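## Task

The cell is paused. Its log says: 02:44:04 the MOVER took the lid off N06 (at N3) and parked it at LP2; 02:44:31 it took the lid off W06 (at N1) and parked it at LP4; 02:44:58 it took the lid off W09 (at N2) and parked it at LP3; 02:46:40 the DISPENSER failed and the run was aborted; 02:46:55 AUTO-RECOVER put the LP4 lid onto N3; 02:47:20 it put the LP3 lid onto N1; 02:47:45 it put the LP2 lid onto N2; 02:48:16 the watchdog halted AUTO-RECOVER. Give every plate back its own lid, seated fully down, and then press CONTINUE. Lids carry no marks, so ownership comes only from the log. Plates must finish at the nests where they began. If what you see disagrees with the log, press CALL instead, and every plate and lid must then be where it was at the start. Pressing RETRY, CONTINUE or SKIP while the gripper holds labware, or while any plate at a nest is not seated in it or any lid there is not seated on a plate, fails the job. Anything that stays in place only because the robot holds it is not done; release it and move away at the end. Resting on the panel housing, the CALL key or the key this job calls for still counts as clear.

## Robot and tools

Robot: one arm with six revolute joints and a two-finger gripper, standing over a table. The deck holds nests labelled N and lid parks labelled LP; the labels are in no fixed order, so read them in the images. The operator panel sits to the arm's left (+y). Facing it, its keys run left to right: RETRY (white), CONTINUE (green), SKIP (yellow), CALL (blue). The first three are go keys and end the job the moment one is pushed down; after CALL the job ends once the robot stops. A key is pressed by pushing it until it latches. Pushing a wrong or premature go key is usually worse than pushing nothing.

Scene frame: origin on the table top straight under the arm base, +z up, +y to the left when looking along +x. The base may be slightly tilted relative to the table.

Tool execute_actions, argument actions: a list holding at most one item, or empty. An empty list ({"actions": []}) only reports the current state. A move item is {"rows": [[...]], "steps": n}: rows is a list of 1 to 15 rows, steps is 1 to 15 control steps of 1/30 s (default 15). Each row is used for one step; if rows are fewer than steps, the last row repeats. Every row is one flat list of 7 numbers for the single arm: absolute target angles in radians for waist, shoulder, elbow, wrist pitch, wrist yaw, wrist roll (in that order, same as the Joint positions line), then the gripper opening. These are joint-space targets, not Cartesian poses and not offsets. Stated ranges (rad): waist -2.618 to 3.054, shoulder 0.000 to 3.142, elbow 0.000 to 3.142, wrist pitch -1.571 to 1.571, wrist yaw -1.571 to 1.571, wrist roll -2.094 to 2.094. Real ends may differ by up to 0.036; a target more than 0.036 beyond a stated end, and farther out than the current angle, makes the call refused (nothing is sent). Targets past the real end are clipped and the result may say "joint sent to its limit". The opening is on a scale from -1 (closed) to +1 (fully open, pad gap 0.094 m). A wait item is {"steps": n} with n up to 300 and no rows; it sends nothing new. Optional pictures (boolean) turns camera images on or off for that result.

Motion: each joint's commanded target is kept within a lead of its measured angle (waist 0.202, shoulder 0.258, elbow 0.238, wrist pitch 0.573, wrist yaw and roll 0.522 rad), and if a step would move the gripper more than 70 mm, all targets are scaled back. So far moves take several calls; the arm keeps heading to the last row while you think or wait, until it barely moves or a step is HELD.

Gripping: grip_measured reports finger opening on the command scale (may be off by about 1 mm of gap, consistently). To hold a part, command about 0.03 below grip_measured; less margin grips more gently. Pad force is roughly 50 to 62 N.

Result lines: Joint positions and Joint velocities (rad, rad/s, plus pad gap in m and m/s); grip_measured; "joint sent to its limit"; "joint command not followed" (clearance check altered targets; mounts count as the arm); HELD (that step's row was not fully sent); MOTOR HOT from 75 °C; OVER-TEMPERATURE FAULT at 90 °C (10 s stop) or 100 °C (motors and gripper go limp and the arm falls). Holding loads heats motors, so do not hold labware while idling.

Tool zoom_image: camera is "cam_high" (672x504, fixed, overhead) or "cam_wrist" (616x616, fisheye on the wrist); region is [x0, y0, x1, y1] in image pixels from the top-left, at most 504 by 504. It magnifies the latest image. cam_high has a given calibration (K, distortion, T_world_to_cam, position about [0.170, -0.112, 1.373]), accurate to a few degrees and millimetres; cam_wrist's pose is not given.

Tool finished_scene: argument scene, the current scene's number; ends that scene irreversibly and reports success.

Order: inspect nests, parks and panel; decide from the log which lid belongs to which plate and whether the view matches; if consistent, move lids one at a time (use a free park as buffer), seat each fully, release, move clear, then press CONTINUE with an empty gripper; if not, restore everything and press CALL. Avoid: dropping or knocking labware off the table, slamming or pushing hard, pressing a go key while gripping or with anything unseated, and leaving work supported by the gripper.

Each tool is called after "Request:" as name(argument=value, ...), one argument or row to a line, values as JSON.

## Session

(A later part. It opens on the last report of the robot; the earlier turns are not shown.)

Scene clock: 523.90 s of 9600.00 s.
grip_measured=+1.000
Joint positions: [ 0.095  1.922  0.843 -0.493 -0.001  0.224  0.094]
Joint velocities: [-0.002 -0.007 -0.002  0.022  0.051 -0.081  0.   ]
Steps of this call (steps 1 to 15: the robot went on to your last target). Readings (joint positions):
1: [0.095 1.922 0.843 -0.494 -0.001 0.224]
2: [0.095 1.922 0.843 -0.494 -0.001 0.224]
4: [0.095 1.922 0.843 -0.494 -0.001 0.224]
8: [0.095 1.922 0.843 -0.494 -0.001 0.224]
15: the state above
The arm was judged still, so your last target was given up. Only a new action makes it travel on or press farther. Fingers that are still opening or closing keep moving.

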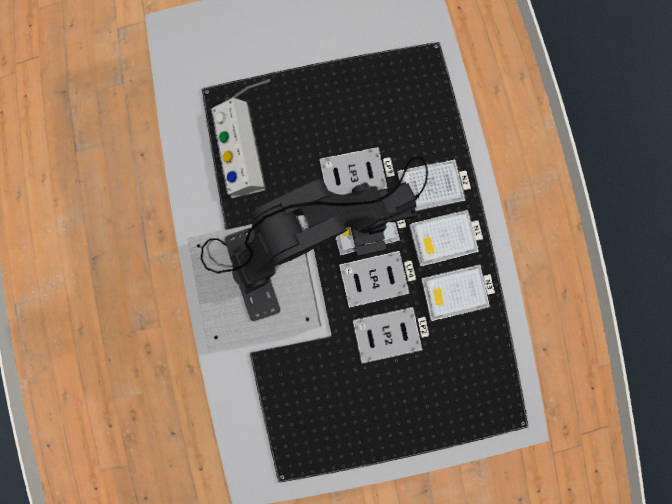

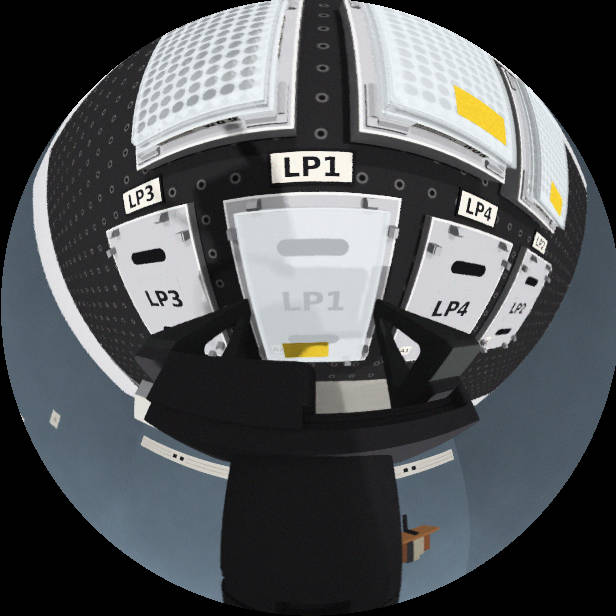

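Request:
execute_actions(
  actions=[],
)

Scene clock: 532.47 s of 9600.00 s.
grip_measured=+1.000
Joint positions: [ 0.095  1.922  0.843 -0.493 -0.001  0.224  0.094]
Joint velocities: [-0.007 -0.012 -0.012 -0.051 -0.037 -0.022  0.   ]
Steps of this call (steps 1 to 90: nothing new was sent; then 5.57 s passed at rest). Readings (joint positions):
1: [0.095 1.922 0.843 -0.493 -0.001 0.224]
2: [0.095 1.922 0.843 -0.493 -0.001 0.224]
4: [0.095 1.922 0.843 -0.493 -0.001 0.224]
8: [0.095 1.922 0.843 -0.493 -0.001 0.224]
90: the state above

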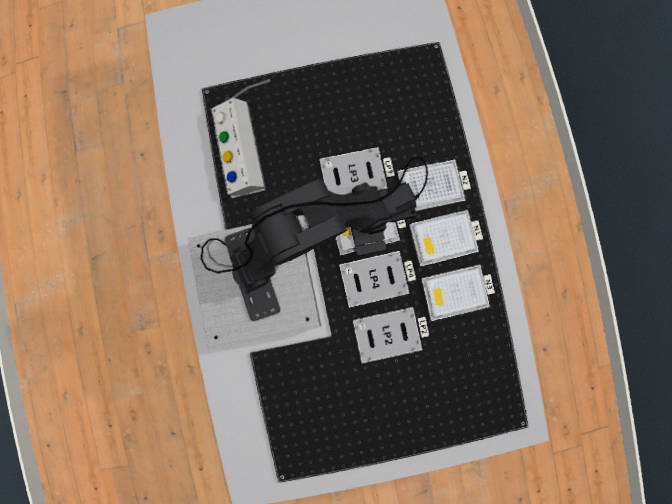

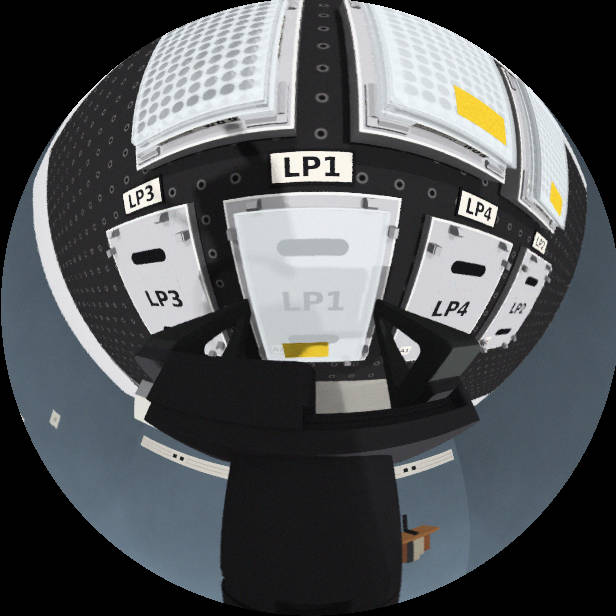

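Request:
execute_actions(
  actions=[
    {"rows": [[0.095,1.922,0.843,-0.493,-0.001,0.224,0.95],[0.095,1.922,0.843,-0.493,-0.001,0.224,0.9],[0.095,1.922,0.843,-0.493,-0.001,0.224,0.87],[0.095,1.922,0.843,-0.493,-0.001,0.224,0.85],[0.095,1.922,0.843,-0.493,-0.001,0.224,0.83],[0.095,1.922,0.843,-0.493,-0.001,0.224,0.81],[0.095,1.922,0.843,-0.493,-0.001,0.224,0.80],[0.095,1.922,0.843,-0.493,-0.001,0.224,0.79],[0.095,1.922,0.843,-0.493,-0.001,0.224,0.78],[0.095,1.922,0.843,-0.493,-0.001,0.224,0.77],[0.095,1.922,0.843,-0.493,-0.001,0.224,0.76],[0.095,1.922,0.843,-0.493,-0.001,0.224,0.755]], "steps": 15},
  ],
  pictures=false,
)

Request:
execute_actions(
  actions=[
    {"steps": 10},
  ],
)

Scene clock: 535.60 s of 9600.00 s.
grip_measured=+0.781
Joint positions: [ 0.095  1.922  0.843 -0.493 -0.001  0.224  0.084]
Joint velocities: [-0.007  0.002  0.002  0.007 -0.007  0.022  0.   ]
Steps of this call (steps 1 to 79: nothing new was sent; steps 80 to 94: all 15 steps of this action). Readings (joint positions):
80: [0.095 1.922 0.843 -0.493 -0.001 0.224]
81: [0.095 1.922 0.843 -0.493 -0.001 0.224]
83: [0.095 1.922 0.843 -0.493 -0.001 0.224]
87: [0.095 1.922 0.843 -0.493 -0.001 0.224]
94: the state above

Scene clock: 535.93 s of 9600.00 s.
grip_measured=+0.781
Joint positions: [ 0.095  1.922  0.843 -0.493 -0.001  0.224  0.084]
Joint velocities: [-0.002 -0.022  0.012 -0.022 -0.022  0.022  0.001]
Steps of this call (steps 1 to 10: the robot went on to your last target). Readings (joint positions):
1: [0.095 1.922 0.843 -0.493 -0.001 0.224]
2: [0.095 1.922 0.843 -0.493 -0.001 0.224]
4: [0.095 1.922 0.843 -0.493 -0.001 0.224]
8: [0.095 1.922 0.843 -0.493 -0.001 0.224]
10: the state above

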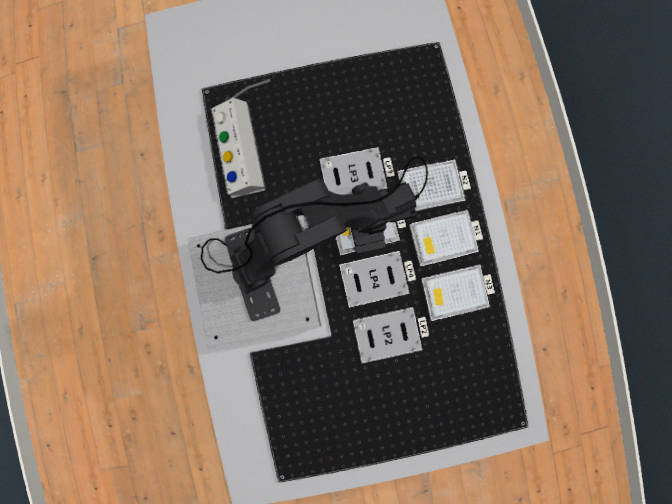

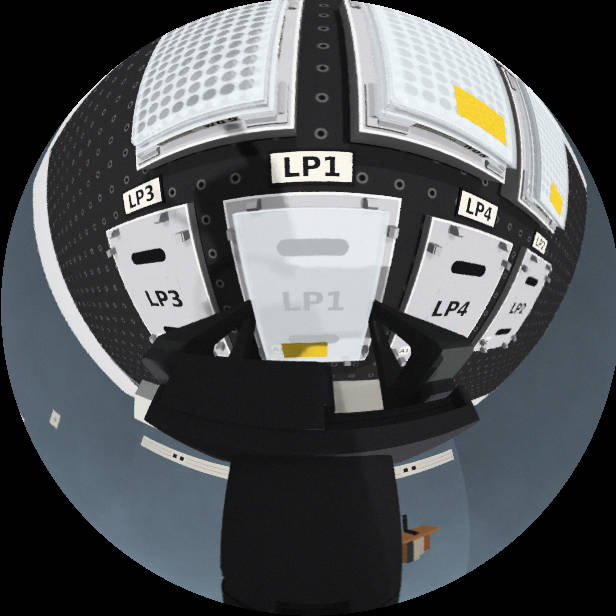

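Request:
execute_actions(
  actions=[
    {"rows": [[0.095,1.9014,0.8613,-0.5089,-0.001,0.224,0.755],[0.095,1.8997,0.8623,-0.5116,-0.001,0.224,0.755],[0.095,1.8970,0.8638,-0.5158,-0.001,0.224,0.755],[0.095,1.8933,0.8659,-0.5216,-0.001,0.224,0.755],[0.095,1.8887,0.8685,-0.5287,-0.001,0.224,0.755],[0.095,1.8833,0.8715,-0.5370,-0.001,0.224,0.755],[0.095,1.8772,0.8749,-0.5465,-0.001,0.224,0.755],[0.095,1.8704,0.8787,-0.5569,-0.001,0.224,0.755],[0.095,1.8631,0.8828,-0.5683,-0.001,0.224,0.755],[0.095,1.8553,0.8872,-0.5803,-0.001,0.224,0.755],[0.095,1.8472,0.8918,-0.5930,-0.001,0.224,0.755],[0.095,1.8386,0.8966,-0.6062,-0.001,0.224,0.755],[0.095,1.8299,0.9015,-0.6198,-0.001,0.224,0.755],[0.095,1.8210,0.9065,-0.6336,-0.001,0.224,0.755],[0.095,1.8120,0.9115,-0.6475,-0.001,0.224,0.755]], "steps": 15},
  ],
  pictures=false,
)

Request:
execute_actions(
  actions=[
    {"rows": [[0.095,1.8030,0.9165,-0.6614,-0.001,0.224,0.755],[0.095,1.7941,0.9215,-0.6752,-0.001,0.224,0.755],[0.095,1.7854,0.9264,-0.6888,-0.001,0.224,0.755],[0.095,1.7768,0.9312,-0.7020,-0.001,0.224,0.755],[0.095,1.7687,0.9358,-0.7147,-0.001,0.224,0.755],[0.095,1.7609,0.9402,-0.7267,-0.001,0.224,0.755],[0.095,1.7536,0.9443,-0.7381,-0.001,0.224,0.755],[0.095,1.7468,0.9481,-0.7485,-0.001,0.224,0.755],[0.095,1.7407,0.9515,-0.7580,-0.001,0.224,0.755],[0.095,1.7353,0.9545,-0.7663,-0.001,0.224,0.755],[0.095,1.7307,0.9571,-0.7734,-0.001,0.224,0.755],[0.095,1.7270,0.9592,-0.7792,-0.001,0.224,0.755],[0.095,1.7243,0.9607,-0.7835,-0.001,0.224,0.755],[0.095,1.7226,0.9617,-0.7861,-0.001,0.224,0.755],[0.095,1.7220,0.9620,-0.7870,-0.001,0.224,0.755]], "steps": 15},
  ],
  pictures=false,
)

Request:
execute_actions(
  actions=[
    {"steps": 15},
  ],
)

Scene clock: 563.17 s of 9600.00 s.
grip_measured=+0.781
Joint positions: [ 0.095  1.86   0.877 -0.581 -0.001  0.224  0.084]
Joint velocities: [ 0.017 -0.281  0.173 -0.388 -0.007 -0.037 -0.001]
Steps of this call (steps 1 to 15: the robot went on to your last target; steps 16 to 90: nothing new was sent; then 23.73 s passed at rest; steps 91 to 105: all 15 steps of this action). Readings (joint positions):
91: [0.095 1.922 0.843 -0.493 -0.001 0.224]
92: [0.095 1.922 0.843 -0.494 -0.001 0.224]
94: [0.095 1.922 0.843 -0.496 -0.001 0.224]
98: [0.095 1.917 0.845 -0.507 -0.001 0.224]
105: the state above

Scene clock: 563.67 s of 9600.00 s.
grip_measured=+0.781
Joint positions: [ 0.095  1.754  0.936 -0.745 -0.001  0.224  0.084]
Joint velocities: [-0.002 -0.061  0.037 -0.154  0.051 -0.095 -0.   ]
Steps of this call (steps 1 to 15: all 15 steps of this action). Readings (joint positions):
1: [0.095 1.851 0.883 -0.593 -0.001 0.224]
2: [0.095 1.841 0.888 -0.605 -0.001 0.224]
4: [0.095 1.822 0.899 -0.630 -0.001 0.224]
8: [0.095 1.790 0.917 -0.680 -0.001 0.224]
15: the state above

Scene clock: 564.17 s of 9600.00 s.
grip_measured=+0.781
Joint positions: [ 0.095  1.752  0.937 -0.77  -0.001  0.224  0.084]
Joint velocities: [ 0.002 -0.007 -0.002 -0.007 -0.066 -0.007 -0.   ]
Steps of this call (steps 1 to 15: the robot went on to your last target). Readings (joint positions):
1: [0.095 1.753 0.937 -0.750 -0.001 0.224]
2: [0.095 1.752 0.937 -0.754 -0.001 0.224]
4: [0.095 1.752 0.937 -0.760 -0.001 0.224]
8: [0.095 1.752 0.937 -0.767 -0.001 0.224]
15: the state above

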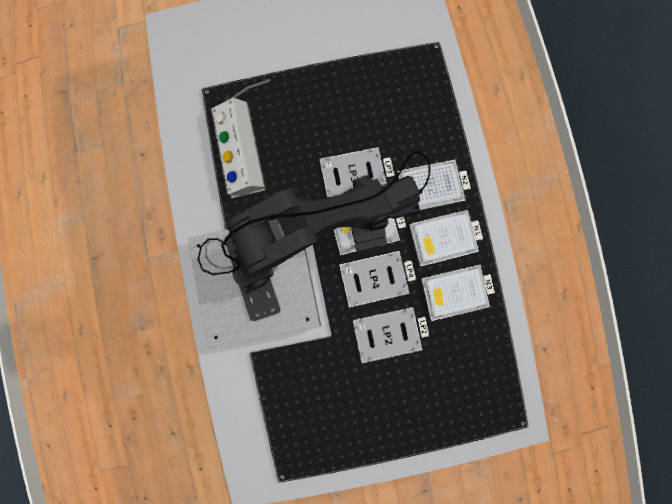

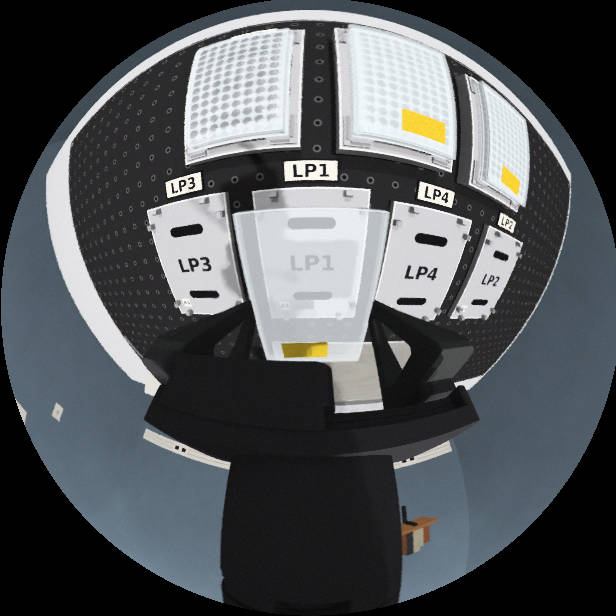

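Request:
execute_actions(
  actions=[
    {"rows": [[0.1001,1.7630,0.9859,-0.7929,0.0020,0.2281,0.755],[0.1003,1.7658,1.0009,-0.8051,0.0021,0.2284,0.755],[0.1007,1.7705,1.0181,-0.8176,0.0022,0.2290,0.755],[0.1012,1.7769,1.0375,-0.8306,0.0024,0.2297,0.755],[0.1018,1.7849,1.0589,-0.8440,0.0025,0.2306,0.755],[0.1026,1.7945,1.0821,-0.8576,0.0028,0.2317,0.755],[0.1034,1.8055,1.1071,-0.8716,0.0030,0.2329,0.755],[0.1044,1.8179,1.1336,-0.8857,0.0033,0.2344,0.755],[0.1055,1.8316,1.1617,-0.9001,0.0037,0.2359,0.755],[0.1067,1.8464,1.1910,-0.9146,0.0040,0.2376,0.755],[0.1080,1.8624,1.2215,-0.9291,0.0044,0.2394,0.755],[0.1093,1.8793,1.2530,-0.9437,0.0048,0.2413,0.755],[0.1107,1.8972,1.2854,-0.9582,0.0052,0.2434,0.755],[0.1122,1.9160,1.3185,-0.9725,0.0057,0.2455,0.755],[0.1137,1.9355,1.3523,-0.9868,0.0061,0.2477,0.755]], "steps": 15},
  ],
  pictures=false,
)

Request:
execute_actions(
  actions=[
    {"rows": [[0.1153,1.9556,1.3866,-1.0010,0.0066,0.2500,0.755],[0.1170,1.9763,1.4213,-1.0150,0.0071,0.2523,0.755],[0.1187,1.9975,1.4561,-1.0286,0.0076,0.2548,0.755],[0.1204,2.0191,1.4909,-1.0418,0.0081,0.2572,0.755],[0.1221,2.0410,1.5257,-1.0547,0.0087,0.2597,0.755],[0.1239,2.0631,1.5604,-1.0673,0.0092,0.2622,0.755],[0.1256,2.0854,1.5947,-1.0793,0.0097,0.2647,0.755],[0.1274,2.1076,1.6285,-1.0909,0.0103,0.2673,0.755],[0.1291,2.1299,1.6616,-1.1017,0.0108,0.2698,0.755],[0.1309,2.1520,1.6940,-1.1120,0.0113,0.2723,0.755],[0.1326,2.1739,1.7255,-1.1216,0.0119,0.2748,0.755],[0.1343,2.1955,1.7560,-1.1305,0.0124,0.2772,0.755],[0.1360,2.2167,1.7853,-1.137,0.0129,0.2797,0.755],[0.1377,2.2374,1.8134,-1.137,0.0134,0.2820,0.755],[0.1393,2.2575,1.8399,-1.137,0.0139,0.2843,0.755]], "steps": 15},
  ],
  pictures=false,
)

Request:
execute_actions(
  actions=[
    {"rows": [[0.1408,2.2770,1.8649,-1.137,0.0143,0.2865,0.755],[0.1423,2.2958,1.8881,-1.137,0.0148,0.2886,0.755],[0.1437,2.3137,1.9095,-1.137,0.0152,0.2907,0.755],[0.1450,2.3306,1.9289,-1.137,0.0156,0.2926,0.755],[0.1463,2.3466,1.9461,-1.137,0.0160,0.2944,0.755],[0.1475,2.3614,1.9611,-1.137,0.0163,0.2961,0.755],[0.1486,2.3751,1.9737,-1.137,0.0167,0.2976,0.755],[0.1496,2.3875,1.9837,-1.137,0.0170,0.2991,0.755],[0.1504,2.3985,1.9910,-1.137,0.0172,0.3003,0.755],[0.1512,2.4081,1.9955,-1.137,0.0175,0.3014,0.755],[0.1518,2.4161,1.997,-1.137,0.0176,0.3023,0.755],[0.1523,2.4225,1.997,-1.137,0.0178,0.3030,0.755],[0.1527,2.4272,1.997,-1.137,0.0179,0.3036,0.755],[0.1529,2.4300,1.997,-1.137,0.018,0.3039,0.755],[0.153,2.431,1.997,-1.137,0.018,0.304,0.755]], "steps": 15},
  ],
  pictures=false,
)

Request:
execute_actions(
  actions=[
    {"steps": 20},
  ],
)

Request:
zoom_image(
  camera="cam_wrist",
  region=[210, 190, 410, 370],
)

Scene clock: 593.30 s of 9600.00 s.
grip_measured=+0.781
Joint positions: [ 0.101  1.892  1.274 -0.916 -0.001  0.234  0.084]
Joint velocities: [ 0.056  0.535  0.935 -0.418 -0.037  0.037 -0.   ]
Steps of this call (steps 1 to 15: the robot went on to your last target; steps 16 to 90: nothing new was sent; then 25.63 s passed at rest; steps 91 to 105: all 15 steps of this action). Readings (joint positions):
91: [0.095 1.752 0.940 -0.774 -0.001 0.224]
92: [0.095 1.753 0.947 -0.781 -0.001 0.224]
94: [0.095 1.760 0.975 -0.797 -0.001 0.224]
98: [0.095 1.788 1.065 -0.833 -0.001 0.225]
105: the state above

Scene clock: 593.80 s of 9600.00 s.
grip_measured=+0.781
Joint positions: [ 0.128  2.215  1.77  -1.091  0.004  0.267  0.084]
Joint velocities: [ 0.032  0.603  0.789 -0.125  0.037  0.081 -0.001]
Steps of this call (steps 1 to 15: all 15 steps of this action). Readings (joint positions):
1: [0.103 1.911 1.307 -0.930 -0.001 0.236]
2: [0.105 1.932 1.341 -0.943 -0.001 0.238]
4: [0.108 1.974 1.410 -0.970 -0.001 0.242]
8: [0.115 2.061 1.549 -1.021 0.001 0.251]
15: the state above

Scene clock: 594.30 s of 9600.00 s.
grip_measured=+0.781
Joint positions: [ 0.144  2.424  1.968 -1.115  0.009  0.294  0.084]
Joint velocities: [ 0.007  0.159 -0.017 -0.051 -0.037  0.081 -0.001]
Steps of this call (steps 1 to 15: all 15 steps of this action). Readings (joint positions):
1: [0.129 2.235 1.797 -1.097 0.004 0.270]
2: [0.131 2.255 1.823 -1.101 0.005 0.272]
4: [0.134 2.294 1.869 -1.106 0.006 0.277]
8: [0.139 2.358 1.938 -1.110 0.007 0.285]
15: the state above

Scene clock: 594.97 s of 9600.00 s.
grip_measured=+0.781
Joint positions: [ 0.145  2.434  1.968 -1.122  0.01   0.297  0.084]
Joint velocities: [ 0.002  0.007  0.007  0.051 -0.007 -0.051 -0.   ]
Steps of this call (steps 1 to 20: the robot went on to your last target). Readings (joint positions):
1: [0.145 2.429 1.968 -1.117 0.009 0.295]
2: [0.145 2.432 1.968 -1.118 0.009 0.295]
4: [0.145 2.434 1.968 -1.120 0.009 0.296]
8: [0.145 2.434 1.968 -1.121 0.010 0.297]
20: the state above

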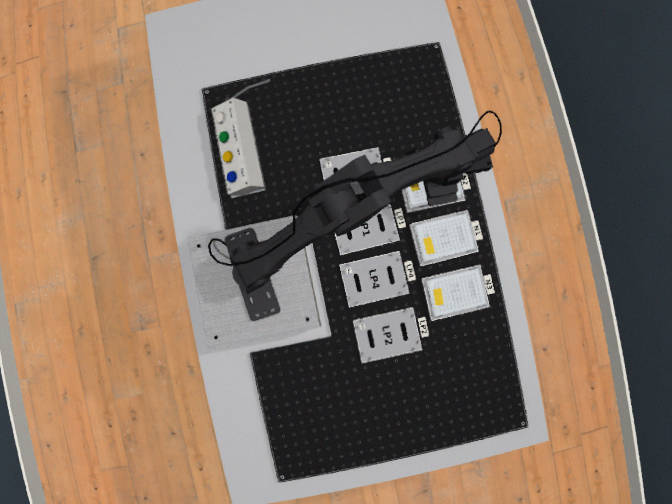

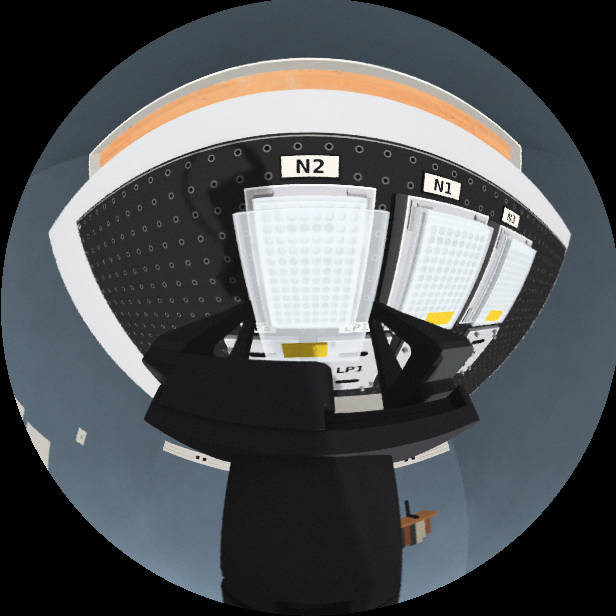

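Region (210, 190, 410, 370) of cam_wrist's 616x616 image, scaled by 2.520, with more detail than that image has; it fills the top 454 rows of this view, and the rest is white.

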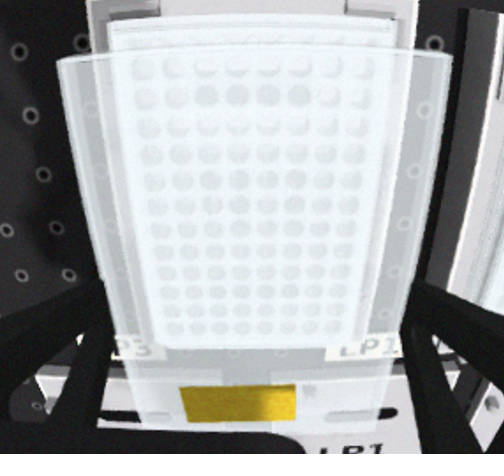

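Request:
execute_actions(
  actions=[
    {"rows": [[0.153,2.440,1.964,-1.100,0.018,0.304,0.755],[0.153,2.444,1.961,-1.092,0.018,0.304,0.755],[0.153,2.447,1.958,-1.084,0.018,0.304,0.755],[0.153,2.450,1.955,-1.076,0.018,0.304,0.755],[0.153,2.453,1.952,-1.068,0.018,0.304,0.755],[0.153,2.455,1.949,-1.060,0.018,0.304,0.755],[0.153,2.457,1.946,-1.052,0.018,0.304,0.755],[0.153,2.459,1.943,-1.045,0.018,0.304,0.755],[0.153,2.461,1.941,-1.039,0.018,0.304,0.755],[0.153,2.462,1.939,-1.034,0.018,0.304,0.755],[0.153,2.463,1.938,-1.031,0.018,0.304,0.755],[0.153,2.464,1.937,-1.030,0.018,0.304,0.755]], "steps": 15},
  ],
  pictures=false,
)

Request:
execute_actions(
  actions=[
    {"steps": 20},
  ],
)

Request:
zoom_image(
  camera="cam_wrist",
  region=[210, 190, 410, 370],
)

Scene clock: 601.43 s of 9600.00 s.
grip_measured=+0.781
Joint positions: [ 0.145  2.463  1.942 -1.06   0.01   0.298  0.084]
Joint velocities: [ 0.007  0.046 -0.037  0.022  0.051  0.081 -0.001]
Steps of this call (steps 1 to 15: the robot went on to your last target; steps 16 to 90: nothing new was sent; then 2.97 s passed at rest; steps 91 to 105: all 15 steps of this action). Readings (joint positions):
91: [0.145 2.434 1.968 -1.122 0.010 0.297]
92: [0.145 2.434 1.968 -1.121 0.010 0.297]
94: [0.145 2.434 1.968 -1.115 0.010 0.297]
98: [0.145 2.439 1.960 -1.091 0.010 0.298]
105: the state above

Scene clock: 602.10 s of 9600.00 s.
grip_measured=+0.781
Joint positions: [ 0.145  2.465  1.941 -1.051  0.01   0.298  0.084]
Joint velocities: [-0.007 -0.002 -0.012 -0.066 -0.037  0.022 -0.001]
Steps of this call (steps 1 to 15: the robot went on to your last target; steps 16 to 20: nothing new was sent). Readings (joint positions):
1: [0.145 2.464 1.941 -1.059 0.010 0.298]
2: [0.145 2.465 1.941 -1.058 0.010 0.298]
4: [0.145 2.465 1.941 -1.056 0.010 0.298]
8: [0.145 2.465 1.941 -1.053 0.010 0.298]
20: the state above
The arm was judged still, so your last target was given up. Only a new action makes it travel on or press farther. Fingers that are still opening or closing keep moving.

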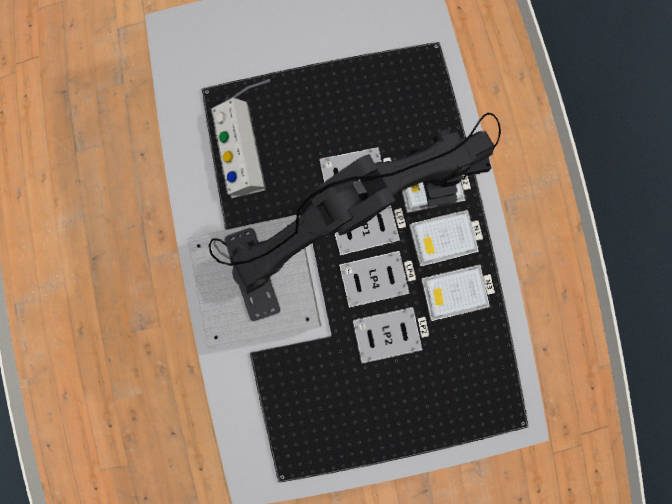

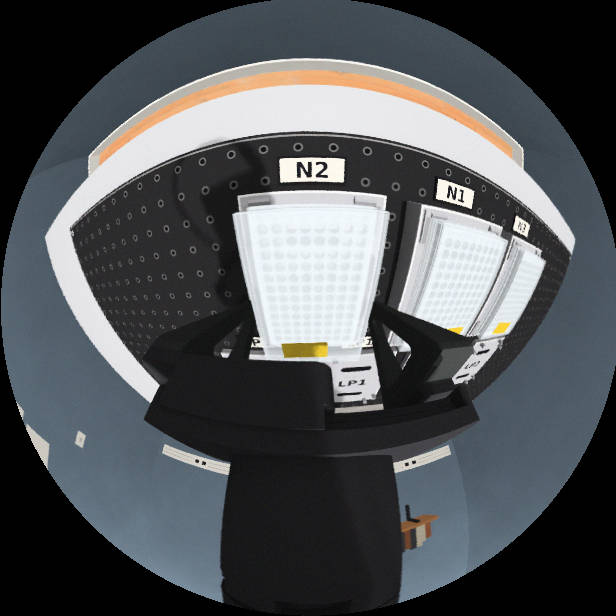

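Region (210, 190, 410, 370) of cam_wrist's 616x616 image, scaled by 2.520, with more detail than that image has; it fills the top 454 rows of this view, and the rest is white.

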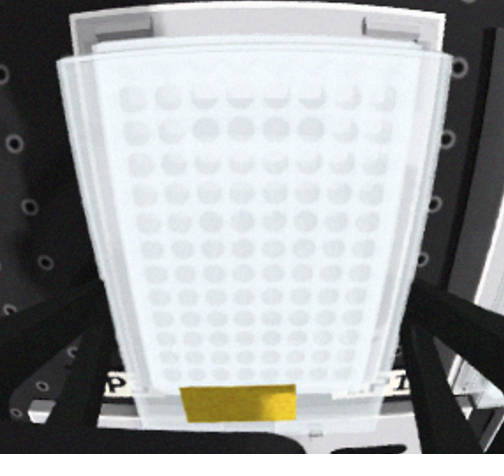

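Request:
execute_actions(
  actions=[
    {"rows": [[0.153,2.465,1.935,-1.030,0.019,0.304,0.755],[0.153,2.465,1.932,-1.027,0.020,0.304,0.755],[0.153,2.465,1.929,-1.024,0.021,0.304,0.755],[0.153,2.465,1.926,-1.021,0.021,0.304,0.755],[0.153,2.465,1.924,-1.018,0.021,0.304,0.755],[0.153,2.465,1.922,-1.015,0.021,0.304,0.755],[0.153,2.465,1.920,-1.013,0.021,0.304,0.755],[0.153,2.465,1.918,-1.011,0.021,0.304,0.755],[0.153,2.465,1.917,-1.010,0.021,0.304,0.755]], "steps": 15},
  ],
  pictures=false,
)

Request:
execute_actions(
  actions=[
    {"steps": 20},
  ],
)

Request:
zoom_image(
  camera="cam_wrist",
  region=[210, 190, 410, 370],
)

Scene clock: 624.17 s of 9600.00 s.
grip_measured=+0.781
Joint positions: [ 0.145  2.465  1.924 -1.034  0.012  0.298  0.084]
Joint velocities: [ 0.012  0.002 -0.012  0.007  0.007 -0.007 -0.   ]
Steps of this call (steps 1 to 90: nothing new was sent; then 18.57 s passed at rest; steps 91 to 105: all 15 steps of this action). Readings (joint positions):
91: [0.145 2.465 1.941 -1.051 0.010 0.298]
92: [0.145 2.465 1.941 -1.051 0.010 0.298]
94: [0.145 2.465 1.941 -1.049 0.011 0.298]
98: [0.145 2.465 1.932 -1.038 0.012 0.298]
105: the state above

Scene clock: 624.83 s of 9600.00 s.
grip_measured=+0.781
Joint positions: [ 0.145  2.465  1.924 -1.031  0.013  0.298  0.084]
Joint velocities: [ 0.012 -0.002 -0.002  0.022 -0.051 -0.022 -0.001]
Steps of this call (steps 1 to 15: the robot went on to your last target; steps 16 to 20: nothing new was sent). Readings (joint positions):
1: [0.145 2.465 1.924 -1.033 0.012 0.298]
2: [0.145 2.465 1.924 -1.033 0.012 0.298]
4: [0.145 2.465 1.924 -1.032 0.012 0.298]
8: [0.145 2.465 1.924 -1.031 0.012 0.298]
20: the state above
The arm was judged still, so your last target was given up. Only a new action makes it travel on or press farther. Fingers that are still opening or closing keep moving.

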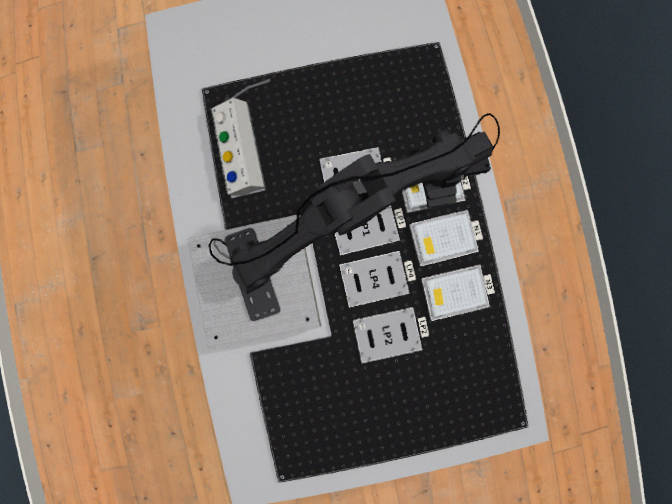

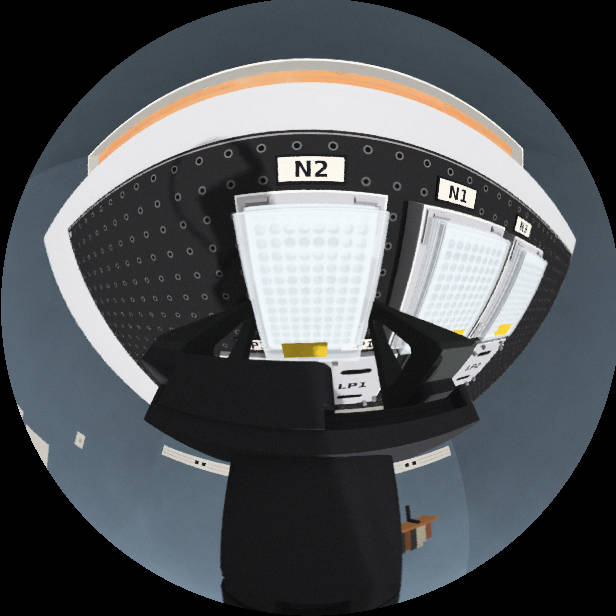

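Region (210, 190, 410, 370) of cam_wrist's 616x616 image, scaled by 2.520, with more detail than that image has; it fills the top 454 rows of this view, and the rest is white.

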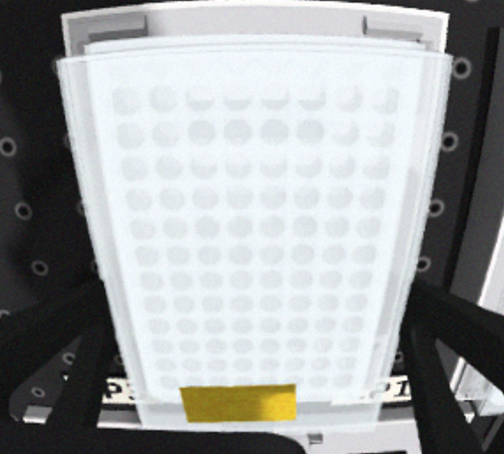

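Request:
execute_actions(
  actions=[
    {"rows": [[0.153,2.475,1.920,-1.010,0.021,0.304,0.755],[0.153,2.478,1.920,-1.009,0.021,0.304,0.755],[0.153,2.480,1.920,-1.008,0.021,0.304,0.755],[0.153,2.482,1.920,-1.006,0.021,0.304,0.755],[0.153,2.483,1.920,-1.004,0.021,0.304,0.755],[0.153,2.484,1.920,-1.002,0.021,0.304,0.755],[0.153,2.485,1.920,-1.000,0.021,0.304,0.755],[0.153,2.485,1.920,-0.999,0.021,0.304,0.755],[0.153,2.485,1.920,-0.998,0.021,0.304,0.755]], "steps": 15},
  ],
  pictures=false,
)

Request:
execute_actions(
  actions=[
    {"steps": 20},
  ],
)

Request:
zoom_image(
  camera="cam_wrist",
  region=[210, 190, 410, 370],
)

Scene clock: 633.93 s of 9600.00 s.
grip_measured=+0.781
Joint positions: [ 0.145  2.482  1.924 -1.02   0.013  0.298  0.084]
Joint velocities: [ 0.002  0.002 -0.007  0.051  0.095 -0.022 -0.001]
Steps of this call (steps 1 to 90: nothing new was sent; then 5.60 s passed at rest; steps 91 to 105: all 15 steps of this action). Readings (joint positions):
91: [0.145 2.465 1.924 -1.031 0.013 0.298]
92: [0.145 2.465 1.924 -1.031 0.013 0.298]
94: [0.145 2.465 1.924 -1.030 0.013 0.298]
98: [0.145 2.471 1.924 -1.025 0.013 0.298]
105: the state above

Scene clock: 634.60 s of 9600.00 s.
grip_measured=+0.781
Joint positions: [ 0.145  2.482  1.924 -1.019  0.013  0.298  0.084]
Joint velocities: [-0.002 -0.002 -0.002  0.007 -0.066  0.022 -0.   ]
Steps of this call (steps 1 to 15: the robot went on to your last target; steps 16 to 20: nothing new was sent). Readings (joint positions):
1: [0.145 2.482 1.924 -1.020 0.013 0.298]
2: [0.145 2.482 1.924 -1.019 0.013 0.298]
4: [0.145 2.482 1.924 -1.019 0.013 0.298]
8: [0.145 2.482 1.924 -1.019 0.013 0.298]
20: the state above
The arm was judged still, so your last target was given up. Only a new action makes it travel on or press farther. Fingers that are still opening or closing keep moving.

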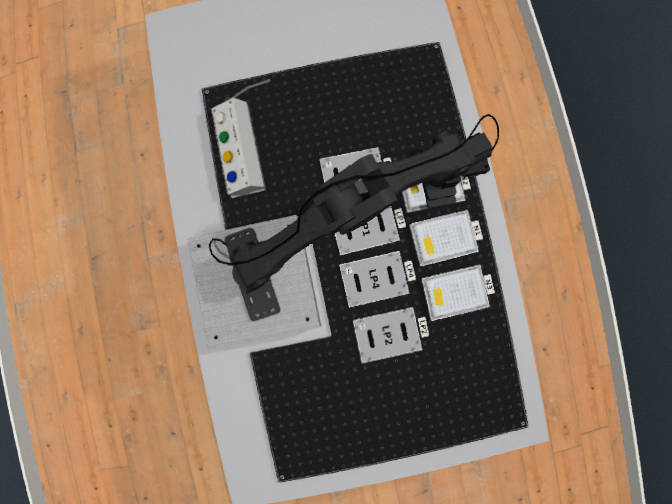

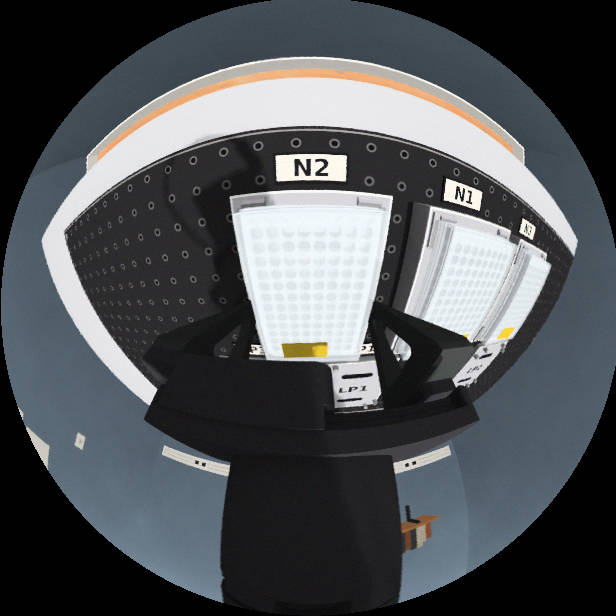

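Region (210, 190, 410, 370) of cam_wrist's 616x616 image, scaled by 2.520, with more detail than that image has; it fills the top 454 rows of this view, and the rest is white.

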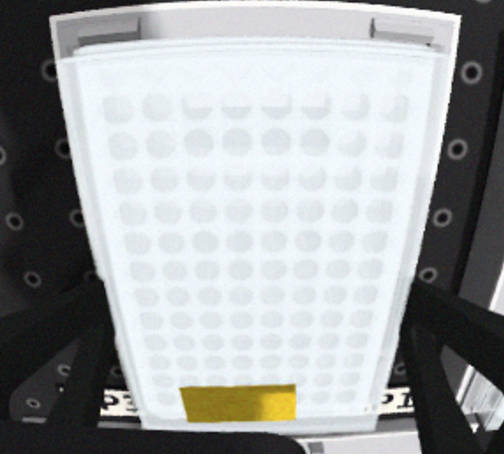

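Request:
execute_actions(
  actions=[
    {"rows": [[0.145,2.482,1.924,-1.019,0.013,0.298,0.78],[0.145,2.482,1.924,-1.019,0.013,0.298,0.79],[0.145,2.482,1.924,-1.019,0.013,0.298,0.80],[0.145,2.482,1.924,-1.019,0.013,0.298,0.82],[0.145,2.482,1.924,-1.019,0.013,0.298,0.84],[0.145,2.482,1.924,-1.019,0.013,0.298,0.87],[0.145,2.482,1.924,-1.019,0.013,0.298,0.90],[0.145,2.482,1.924,-1.019,0.013,0.298,0.93],[0.145,2.482,1.924,-1.019,0.013,0.298,0.96],[0.145,2.482,1.924,-1.019,0.013,0.298,1.0]], "steps": 15},
  ],
  pictures=false,
)

Request:
execute_actions(
  actions=[
    {"steps": 10},
  ],
)

Request:
zoom_image(
  camera="cam_wrist",
  region=[210, 190, 410, 370],
)

Scene clock: 637.67 s of 9600.00 s.
grip_measured=+1.000
Joint positions: [ 0.145  2.482  1.924 -1.019  0.013  0.298  0.094]
Joint velocities: [ 0.007  0.007  0.012  0.066 -0.037 -0.022  0.   ]
Steps of this call (steps 1 to 77: nothing new was sent; steps 78 to 92: all 15 steps of this action). Readings (joint positions):
78: [0.145 2.482 1.924 -1.019 0.013 0.298]
79: [0.145 2.482 1.924 -1.019 0.013 0.298]
81: [0.145 2.482 1.924 -1.019 0.013 0.298]
85: [0.145 2.482 1.924 -1.019 0.013 0.298]
92: the state above

Scene clock: 638.00 s of 9600.00 s.
grip_measured=+1.000
Joint positions: [ 0.145  2.482  1.924 -1.019  0.013  0.298  0.094]
Joint velocities: [ 0.002  0.002 -0.012  0.007  0.037  0.007  0.   ]
Steps of this call (steps 1 to 10: the robot went on to your last target). Readings (joint positions):
1: [0.145 2.482 1.924 -1.019 0.013 0.298]
2: [0.145 2.482 1.924 -1.019 0.013 0.298]
4: [0.145 2.482 1.924 -1.019 0.013 0.298]
8: [0.145 2.482 1.924 -1.019 0.013 0.298]
10: the state above

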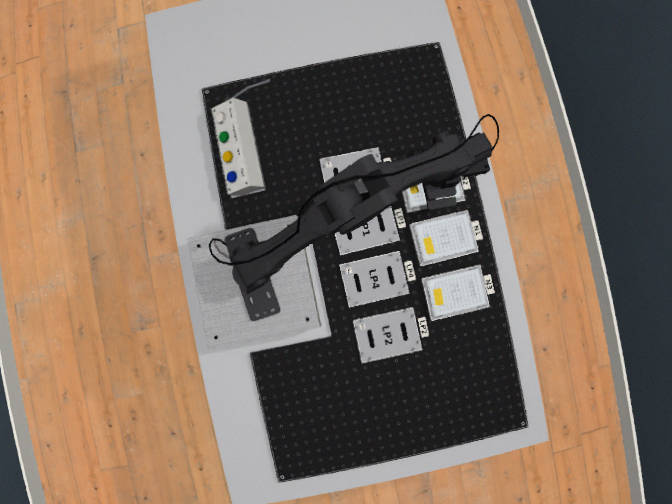

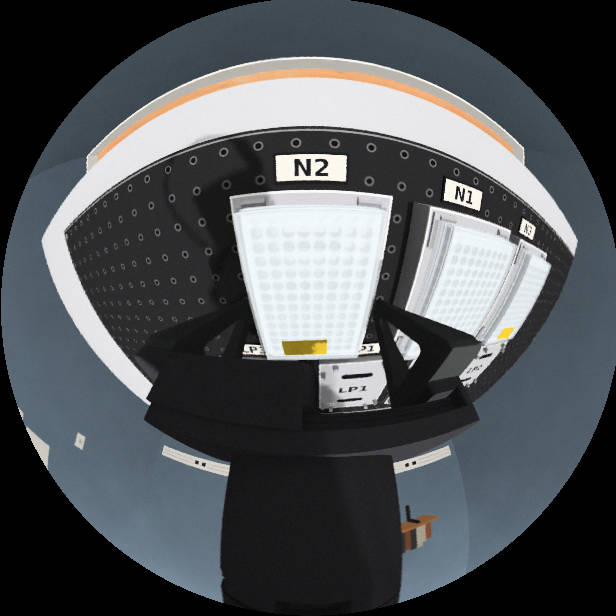

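Region (210, 190, 410, 370) of cam_wrist's 616x616 image, scaled by 2.520, with more detail than that image has; it fills the top 454 rows of this view, and the rest is white.

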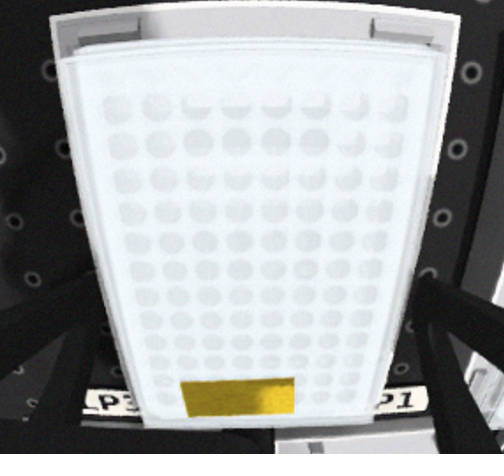

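Request:
zoom_image(
  camera="cam_high",
  region=[180, 70, 310, 210],
)

Region (180, 70, 310, 210) of cam_high's 672x504 image, scaled by 3.600, with more detail than that image has; it fills the left 468 columns of this view, and the rest is white.

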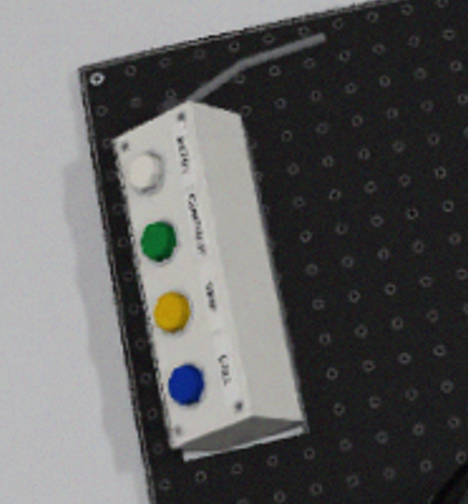

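Request:
execute_actions(
  actions=[
    {"rows": [[0.145,2.4615,1.924,-1.0355,0.013,0.298,1.0],[0.145,2.4602,1.924,-1.0368,0.013,0.298,1.0],[0.145,2.4579,1.924,-1.0391,0.013,0.298,1.0],[0.145,2.4548,1.924,-1.0422,0.013,0.298,1.0],[0.145,2.4509,1.924,-1.0461,0.013,0.298,1.0],[0.145,2.4462,1.924,-1.0508,0.013,0.298,1.0],[0.145,2.4407,1.924,-1.0563,0.013,0.298,1.0],[0.145,2.4345,1.924,-1.0625,0.013,0.298,1.0],[0.145,2.4277,1.924,-1.0693,0.013,0.298,1.0],[0.145,2.4202,1.924,-1.0768,0.013,0.298,1.0],[0.145,2.4120,1.924,-1.0850,0.013,0.298,1.0],[0.145,2.4032,1.924,-1.0938,0.013,0.298,1.0],[0.145,2.3939,1.924,-1.1031,0.013,0.298,1.0],[0.145,2.3841,1.924,-1.1129,0.013,0.298,1.0],[0.145,2.3737,1.924,-1.1233,0.013,0.298,1.0]], "steps": 15},
  ],
  pictures=false,
)

Request:
execute_actions(
  actions=[
    {"rows": [[0.1511,2.3629,1.9235,-1.123,0.010,0.2977,1.0],[0.1544,2.3516,1.9219,-1.123,0.008,0.2970,0.95],[0.1598,2.3400,1.9194,-1.123,0.006,0.2958,0.88],[0.1672,2.3279,1.9158,-1.123,0.004,0.2941,0.81],[0.1766,2.3155,1.9114,-1.123,0.002,0.2920,0.74],[0.1878,2.3028,1.9061,-1.123,0.0,0.2895,0.67],[0.2009,2.2898,1.8999,-1.123,-0.002,0.2865,0.60],[0.2156,2.2766,1.8929,-1.123,-0.004,0.2832,0.53],[0.2321,2.2631,1.8851,-1.123,-0.006,0.2795,0.46],[0.2501,2.2495,1.8765,-1.123,-0.007,0.2754,0.39],[0.2696,2.2357,1.8673,-1.123,-0.007,0.2710,0.32],[0.2905,2.2217,1.8573,-1.123,-0.007,0.2663,0.25],[0.3128,2.2077,1.8468,-1.123,-0.007,0.2613,0.18],[0.3363,2.1936,1.8356,-1.123,-0.007,0.2559,0.11],[0.3611,2.1795,1.8238,-1.123,-0.007,0.2503,0.04]], "steps": 15},
  ],
  pictures=false,
)

Request:
execute_actions(
  actions=[
    {"rows": [[0.3870,2.1654,1.8116,-1.1227,-0.007,0.2445,-0.03],[0.4139,2.1513,1.7988,-1.1218,-0.007,0.2384,-0.10],[0.4418,2.1373,1.7855,-1.1203,-0.007,0.2321,-0.17],[0.4706,2.1233,1.7719,-1.1183,-0.007,0.2256,-0.24],[0.5003,2.1095,1.7578,-1.1158,-0.007,0.2189,-0.31],[0.5306,2.0959,1.7434,-1.1128,-0.007,0.2121,-0.38],[0.5616,2.0824,1.7287,-1.1094,-0.007,0.2051,-0.45],[0.5934,2.0692,1.7136,-1.1055,-0.007,0.1979,-0.52],[0.6256,2.0562,1.6984,-1.1013,-0.007,0.1906,-0.59],[0.6582,2.0435,1.6829,-1.0966,-0.007,0.1833,-0.66],[0.6912,2.0311,1.6672,-1.0916,-0.007,0.1758,-0.73],[0.7245,2.0190,1.6514,-1.0863,-0.007,0.1683,-0.80],[0.7581,2.0074,1.6355,-1.0808,-0.007,0.1607,-0.87],[0.7917,1.9961,1.6195,-1.0749,-0.007,0.1531,-0.94],[0.8255,1.9853,1.6035,-1.0688,-0.007,0.1455,-1.0]], "steps": 15},
  ],
  pictures=false,
)

Request:
execute_actions(
  actions=[
    {"rows": [[0.8593,1.9749,1.5875,-1.0625,-0.007,0.1379,-1.0],[0.8929,1.9651,1.5715,-1.0561,-0.007,0.1303,-1.0],[0.9265,1.9558,1.5556,-1.0494,-0.007,0.1227,-1.0],[0.9598,1.9470,1.5398,-1.0427,-0.007,0.1152,-1.0],[0.9928,1.9388,1.5241,-1.0358,-0.007,0.1077,-1.0],[1.0254,1.9313,1.5086,-1.0289,-0.007,0.1004,-1.0],[1.0576,1.9245,1.4934,-1.0220,-0.007,0.0931,-1.0],[1.0894,1.9183,1.4783,-1.0150,-0.007,0.0859,-1.0],[1.1204,1.9128,1.4636,-1.0081,-0.007,0.0789,-1.0],[1.1507,1.9081,1.4492,-1.0012,-0.007,0.0721,-1.0],[1.1804,1.9042,1.4351,-0.9943,-0.007,0.0654,-1.0],[1.2092,1.9011,1.4215,-0.9876,-0.007,0.0589,-1.0],[1.2371,1.8988,1.4082,-0.9809,-0.007,0.0526,-1.0],[1.2640,1.8975,1.3954,-0.9745,-0.007,0.0465,-1.0],[1.2899,1.897,1.3832,-0.9682,-0.007,0.0407,-1.0]], "steps": 15},
  ],
  pictures=false,
)

Request:
execute_actions(
  actions=[
    {"rows": [[1.3147,1.897,1.3714,-0.9621,-0.007,0.0351,-1.0],[1.3382,1.897,1.3602,-0.9562,-0.007,0.0297,-1.0],[1.3605,1.897,1.3497,-0.9507,-0.007,0.0247,-1.0],[1.3814,1.897,1.3397,-0.9454,-0.007,0.0200,-1.0],[1.4009,1.897,1.3305,-0.9404,-0.007,0.0156,-1.0],[1.4189,1.897,1.3219,-0.9357,-0.007,0.0115,-1.0],[1.4353,1.897,1.3142,-0.9315,-0.007,0.0078,-1.0],[1.4501,1.897,1.3071,-0.9276,-0.007,0.0045,-1.0],[1.4632,1.897,1.3009,-0.9242,-0.007,0.0015,-1.0],[1.4744,1.897,1.2956,-0.9212,-0.007,-0.0010,-1.0],[1.4838,1.897,1.2912,-0.9187,-0.007,-0.0031,-1.0],[1.4912,1.897,1.2876,-0.9167,-0.007,-0.0048,-1.0],[1.4966,1.897,1.2851,-0.9152,-0.007,-0.0060,-1.0],[1.4999,1.897,1.2835,-0.9143,-0.007,-0.0067,-1.0],[1.501,1.897,1.283,-0.914,-0.007,-0.007,-1.0]], "steps": 15},
  ],
  pictures=false,
)

Request:
execute_actions(
  actions=[
    {"steps": 20},
  ],
)

Scene clock: 707.37 s of 9600.00 s.
grip_measured=+1.000
Joint positions: [ 0.145  2.438  1.924 -1.074  0.013  0.298  0.094]
Joint velocities: [-0.002 -0.344 -0.002 -0.256  0.066  0.007  0.   ]
Steps of this call (steps 1 to 15: the robot went on to your last target; steps 16 to 90: nothing new was sent; then 65.87 s passed at rest; steps 91 to 105: all 15 steps of this action). Readings (joint positions):
91: [0.145 2.482 1.924 -1.019 0.013 0.298]
92: [0.145 2.482 1.924 -1.019 0.013 0.298]
94: [0.145 2.482 1.924 -1.020 0.013 0.298]
98: [0.145 2.482 1.924 -1.030 0.013 0.298]
105: the state above

Scene clock: 707.87 s of 9600.00 s.
grip_measured=+0.073
Joint positions: [ 0.307  2.236  1.852 -1.101  0.004  0.275  0.05 ]
Joint velocities: [ 0.711 -0.379 -0.315 -0.022 -0.037 -0.125 -0.065]
Steps of this call (steps 1 to 15: all 15 steps of this action). Readings (joint positions):
1: [0.145 2.426 1.924 -1.081 0.013 0.298]
2: [0.145 2.413 1.924 -1.087 0.012 0.298]
4: [0.147 2.386 1.924 -1.095 0.012 0.298]
8: [0.171 2.331 1.914 -1.099 0.011 0.296]
15: the state above

Scene clock: 708.37 s of 9600.00 s.
grip_measured=-0.963
Joint positions: [ 0.765  2.038  1.64  -1.095 -0.005  0.183  0.002]
Joint velocities: [ 0.935 -0.32  -0.462  0.095 -0.081 -0.154 -0.048]
Steps of this call (steps 1 to 15: all 15 steps of this action). Readings (joint positions):
1: [0.333 2.223 1.841 -1.102 0.003 0.271]
2: [0.360 2.210 1.829 -1.102 0.002 0.266]
4: [0.416 2.183 1.803 -1.102 0.001 0.255]
8: [0.535 2.127 1.747 -1.103 -0.002 0.231]
15: the state above

Scene clock: 708.87 s of 9600.00 s.
grip_measured=-0.986
Joint positions: [ 1.244  1.933  1.414 -1.011 -0.008  0.074  0.001]
Joint velocities: [ 0.74  -0.051 -0.379  0.271  0.022 -0.168 -0.   ]
Steps of this call (steps 1 to 15: all 15 steps of this action). Readings (joint positions):
1: [0.799 2.027 1.624 -1.091 -0.005 0.175]
2: [0.833 2.016 1.608 -1.088 -0.005 0.168]
4: [0.901 1.996 1.576 -1.078 -0.006 0.153]
8: [1.034 1.964 1.513 -1.055 -0.007 0.123]
15: the state above

Scene clock: 709.37 s of 9600.00 s.
grip_measured=-0.986
Joint positions: [ 1.494  1.931  1.292 -0.946 -0.009  0.007  0.001]
Joint velocities: [ 0.081 -0.007 -0.042  0.007 -0.037 -0.051  0.   ]
Steps of this call (steps 1 to 15: all 15 steps of this action). Readings (joint positions):
1: [1.270 1.931 1.401 -1.005 -0.008 0.068]
2: [1.296 1.931 1.389 -0.999 -0.008 0.061]
4: [1.343 1.931 1.366 -0.987 -0.009 0.050]
8: [1.421 1.931 1.327 -0.969 -0.009 0.030]
15: the state above

Scene clock: 710.03 s of 9600.00 s.
grip_measured=-0.986
Joint positions: [ 1.497  1.931  1.29  -0.935 -0.009 -0.     0.001]
Joint velocities: [-0.002  0.012  0.002 -0.007 -0.007  0.066 -0.   ]
Steps of this call (steps 1 to 20: the robot went on to your last target). Readings (joint positions):
1: [1.497 1.931 1.291 -0.945 -0.009 0.005]
2: [1.497 1.931 1.291 -0.944 -0.009 0.004]
4: [1.497 1.931 1.290 -0.941 -0.009 0.003]
8: [1.497 1.931 1.290 -0.937 -0.009 0.001]
20: the state above

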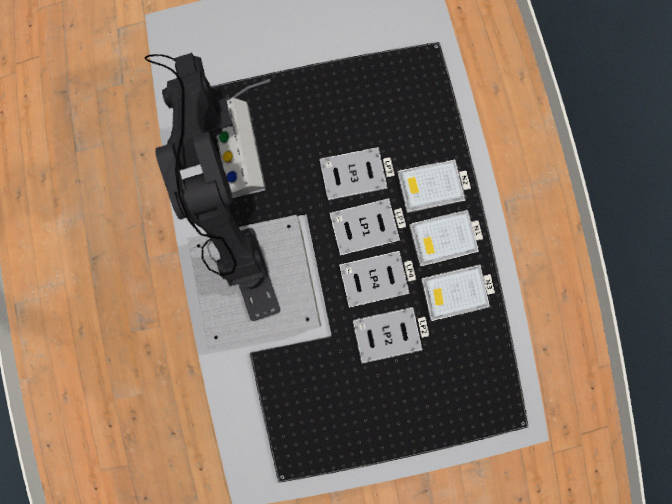

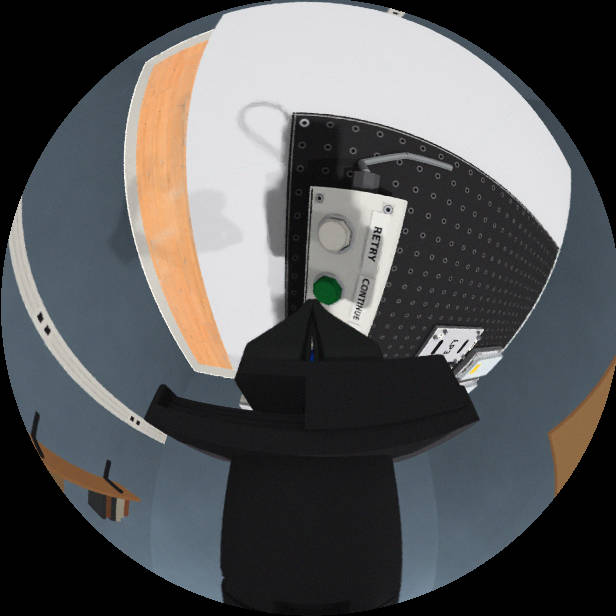

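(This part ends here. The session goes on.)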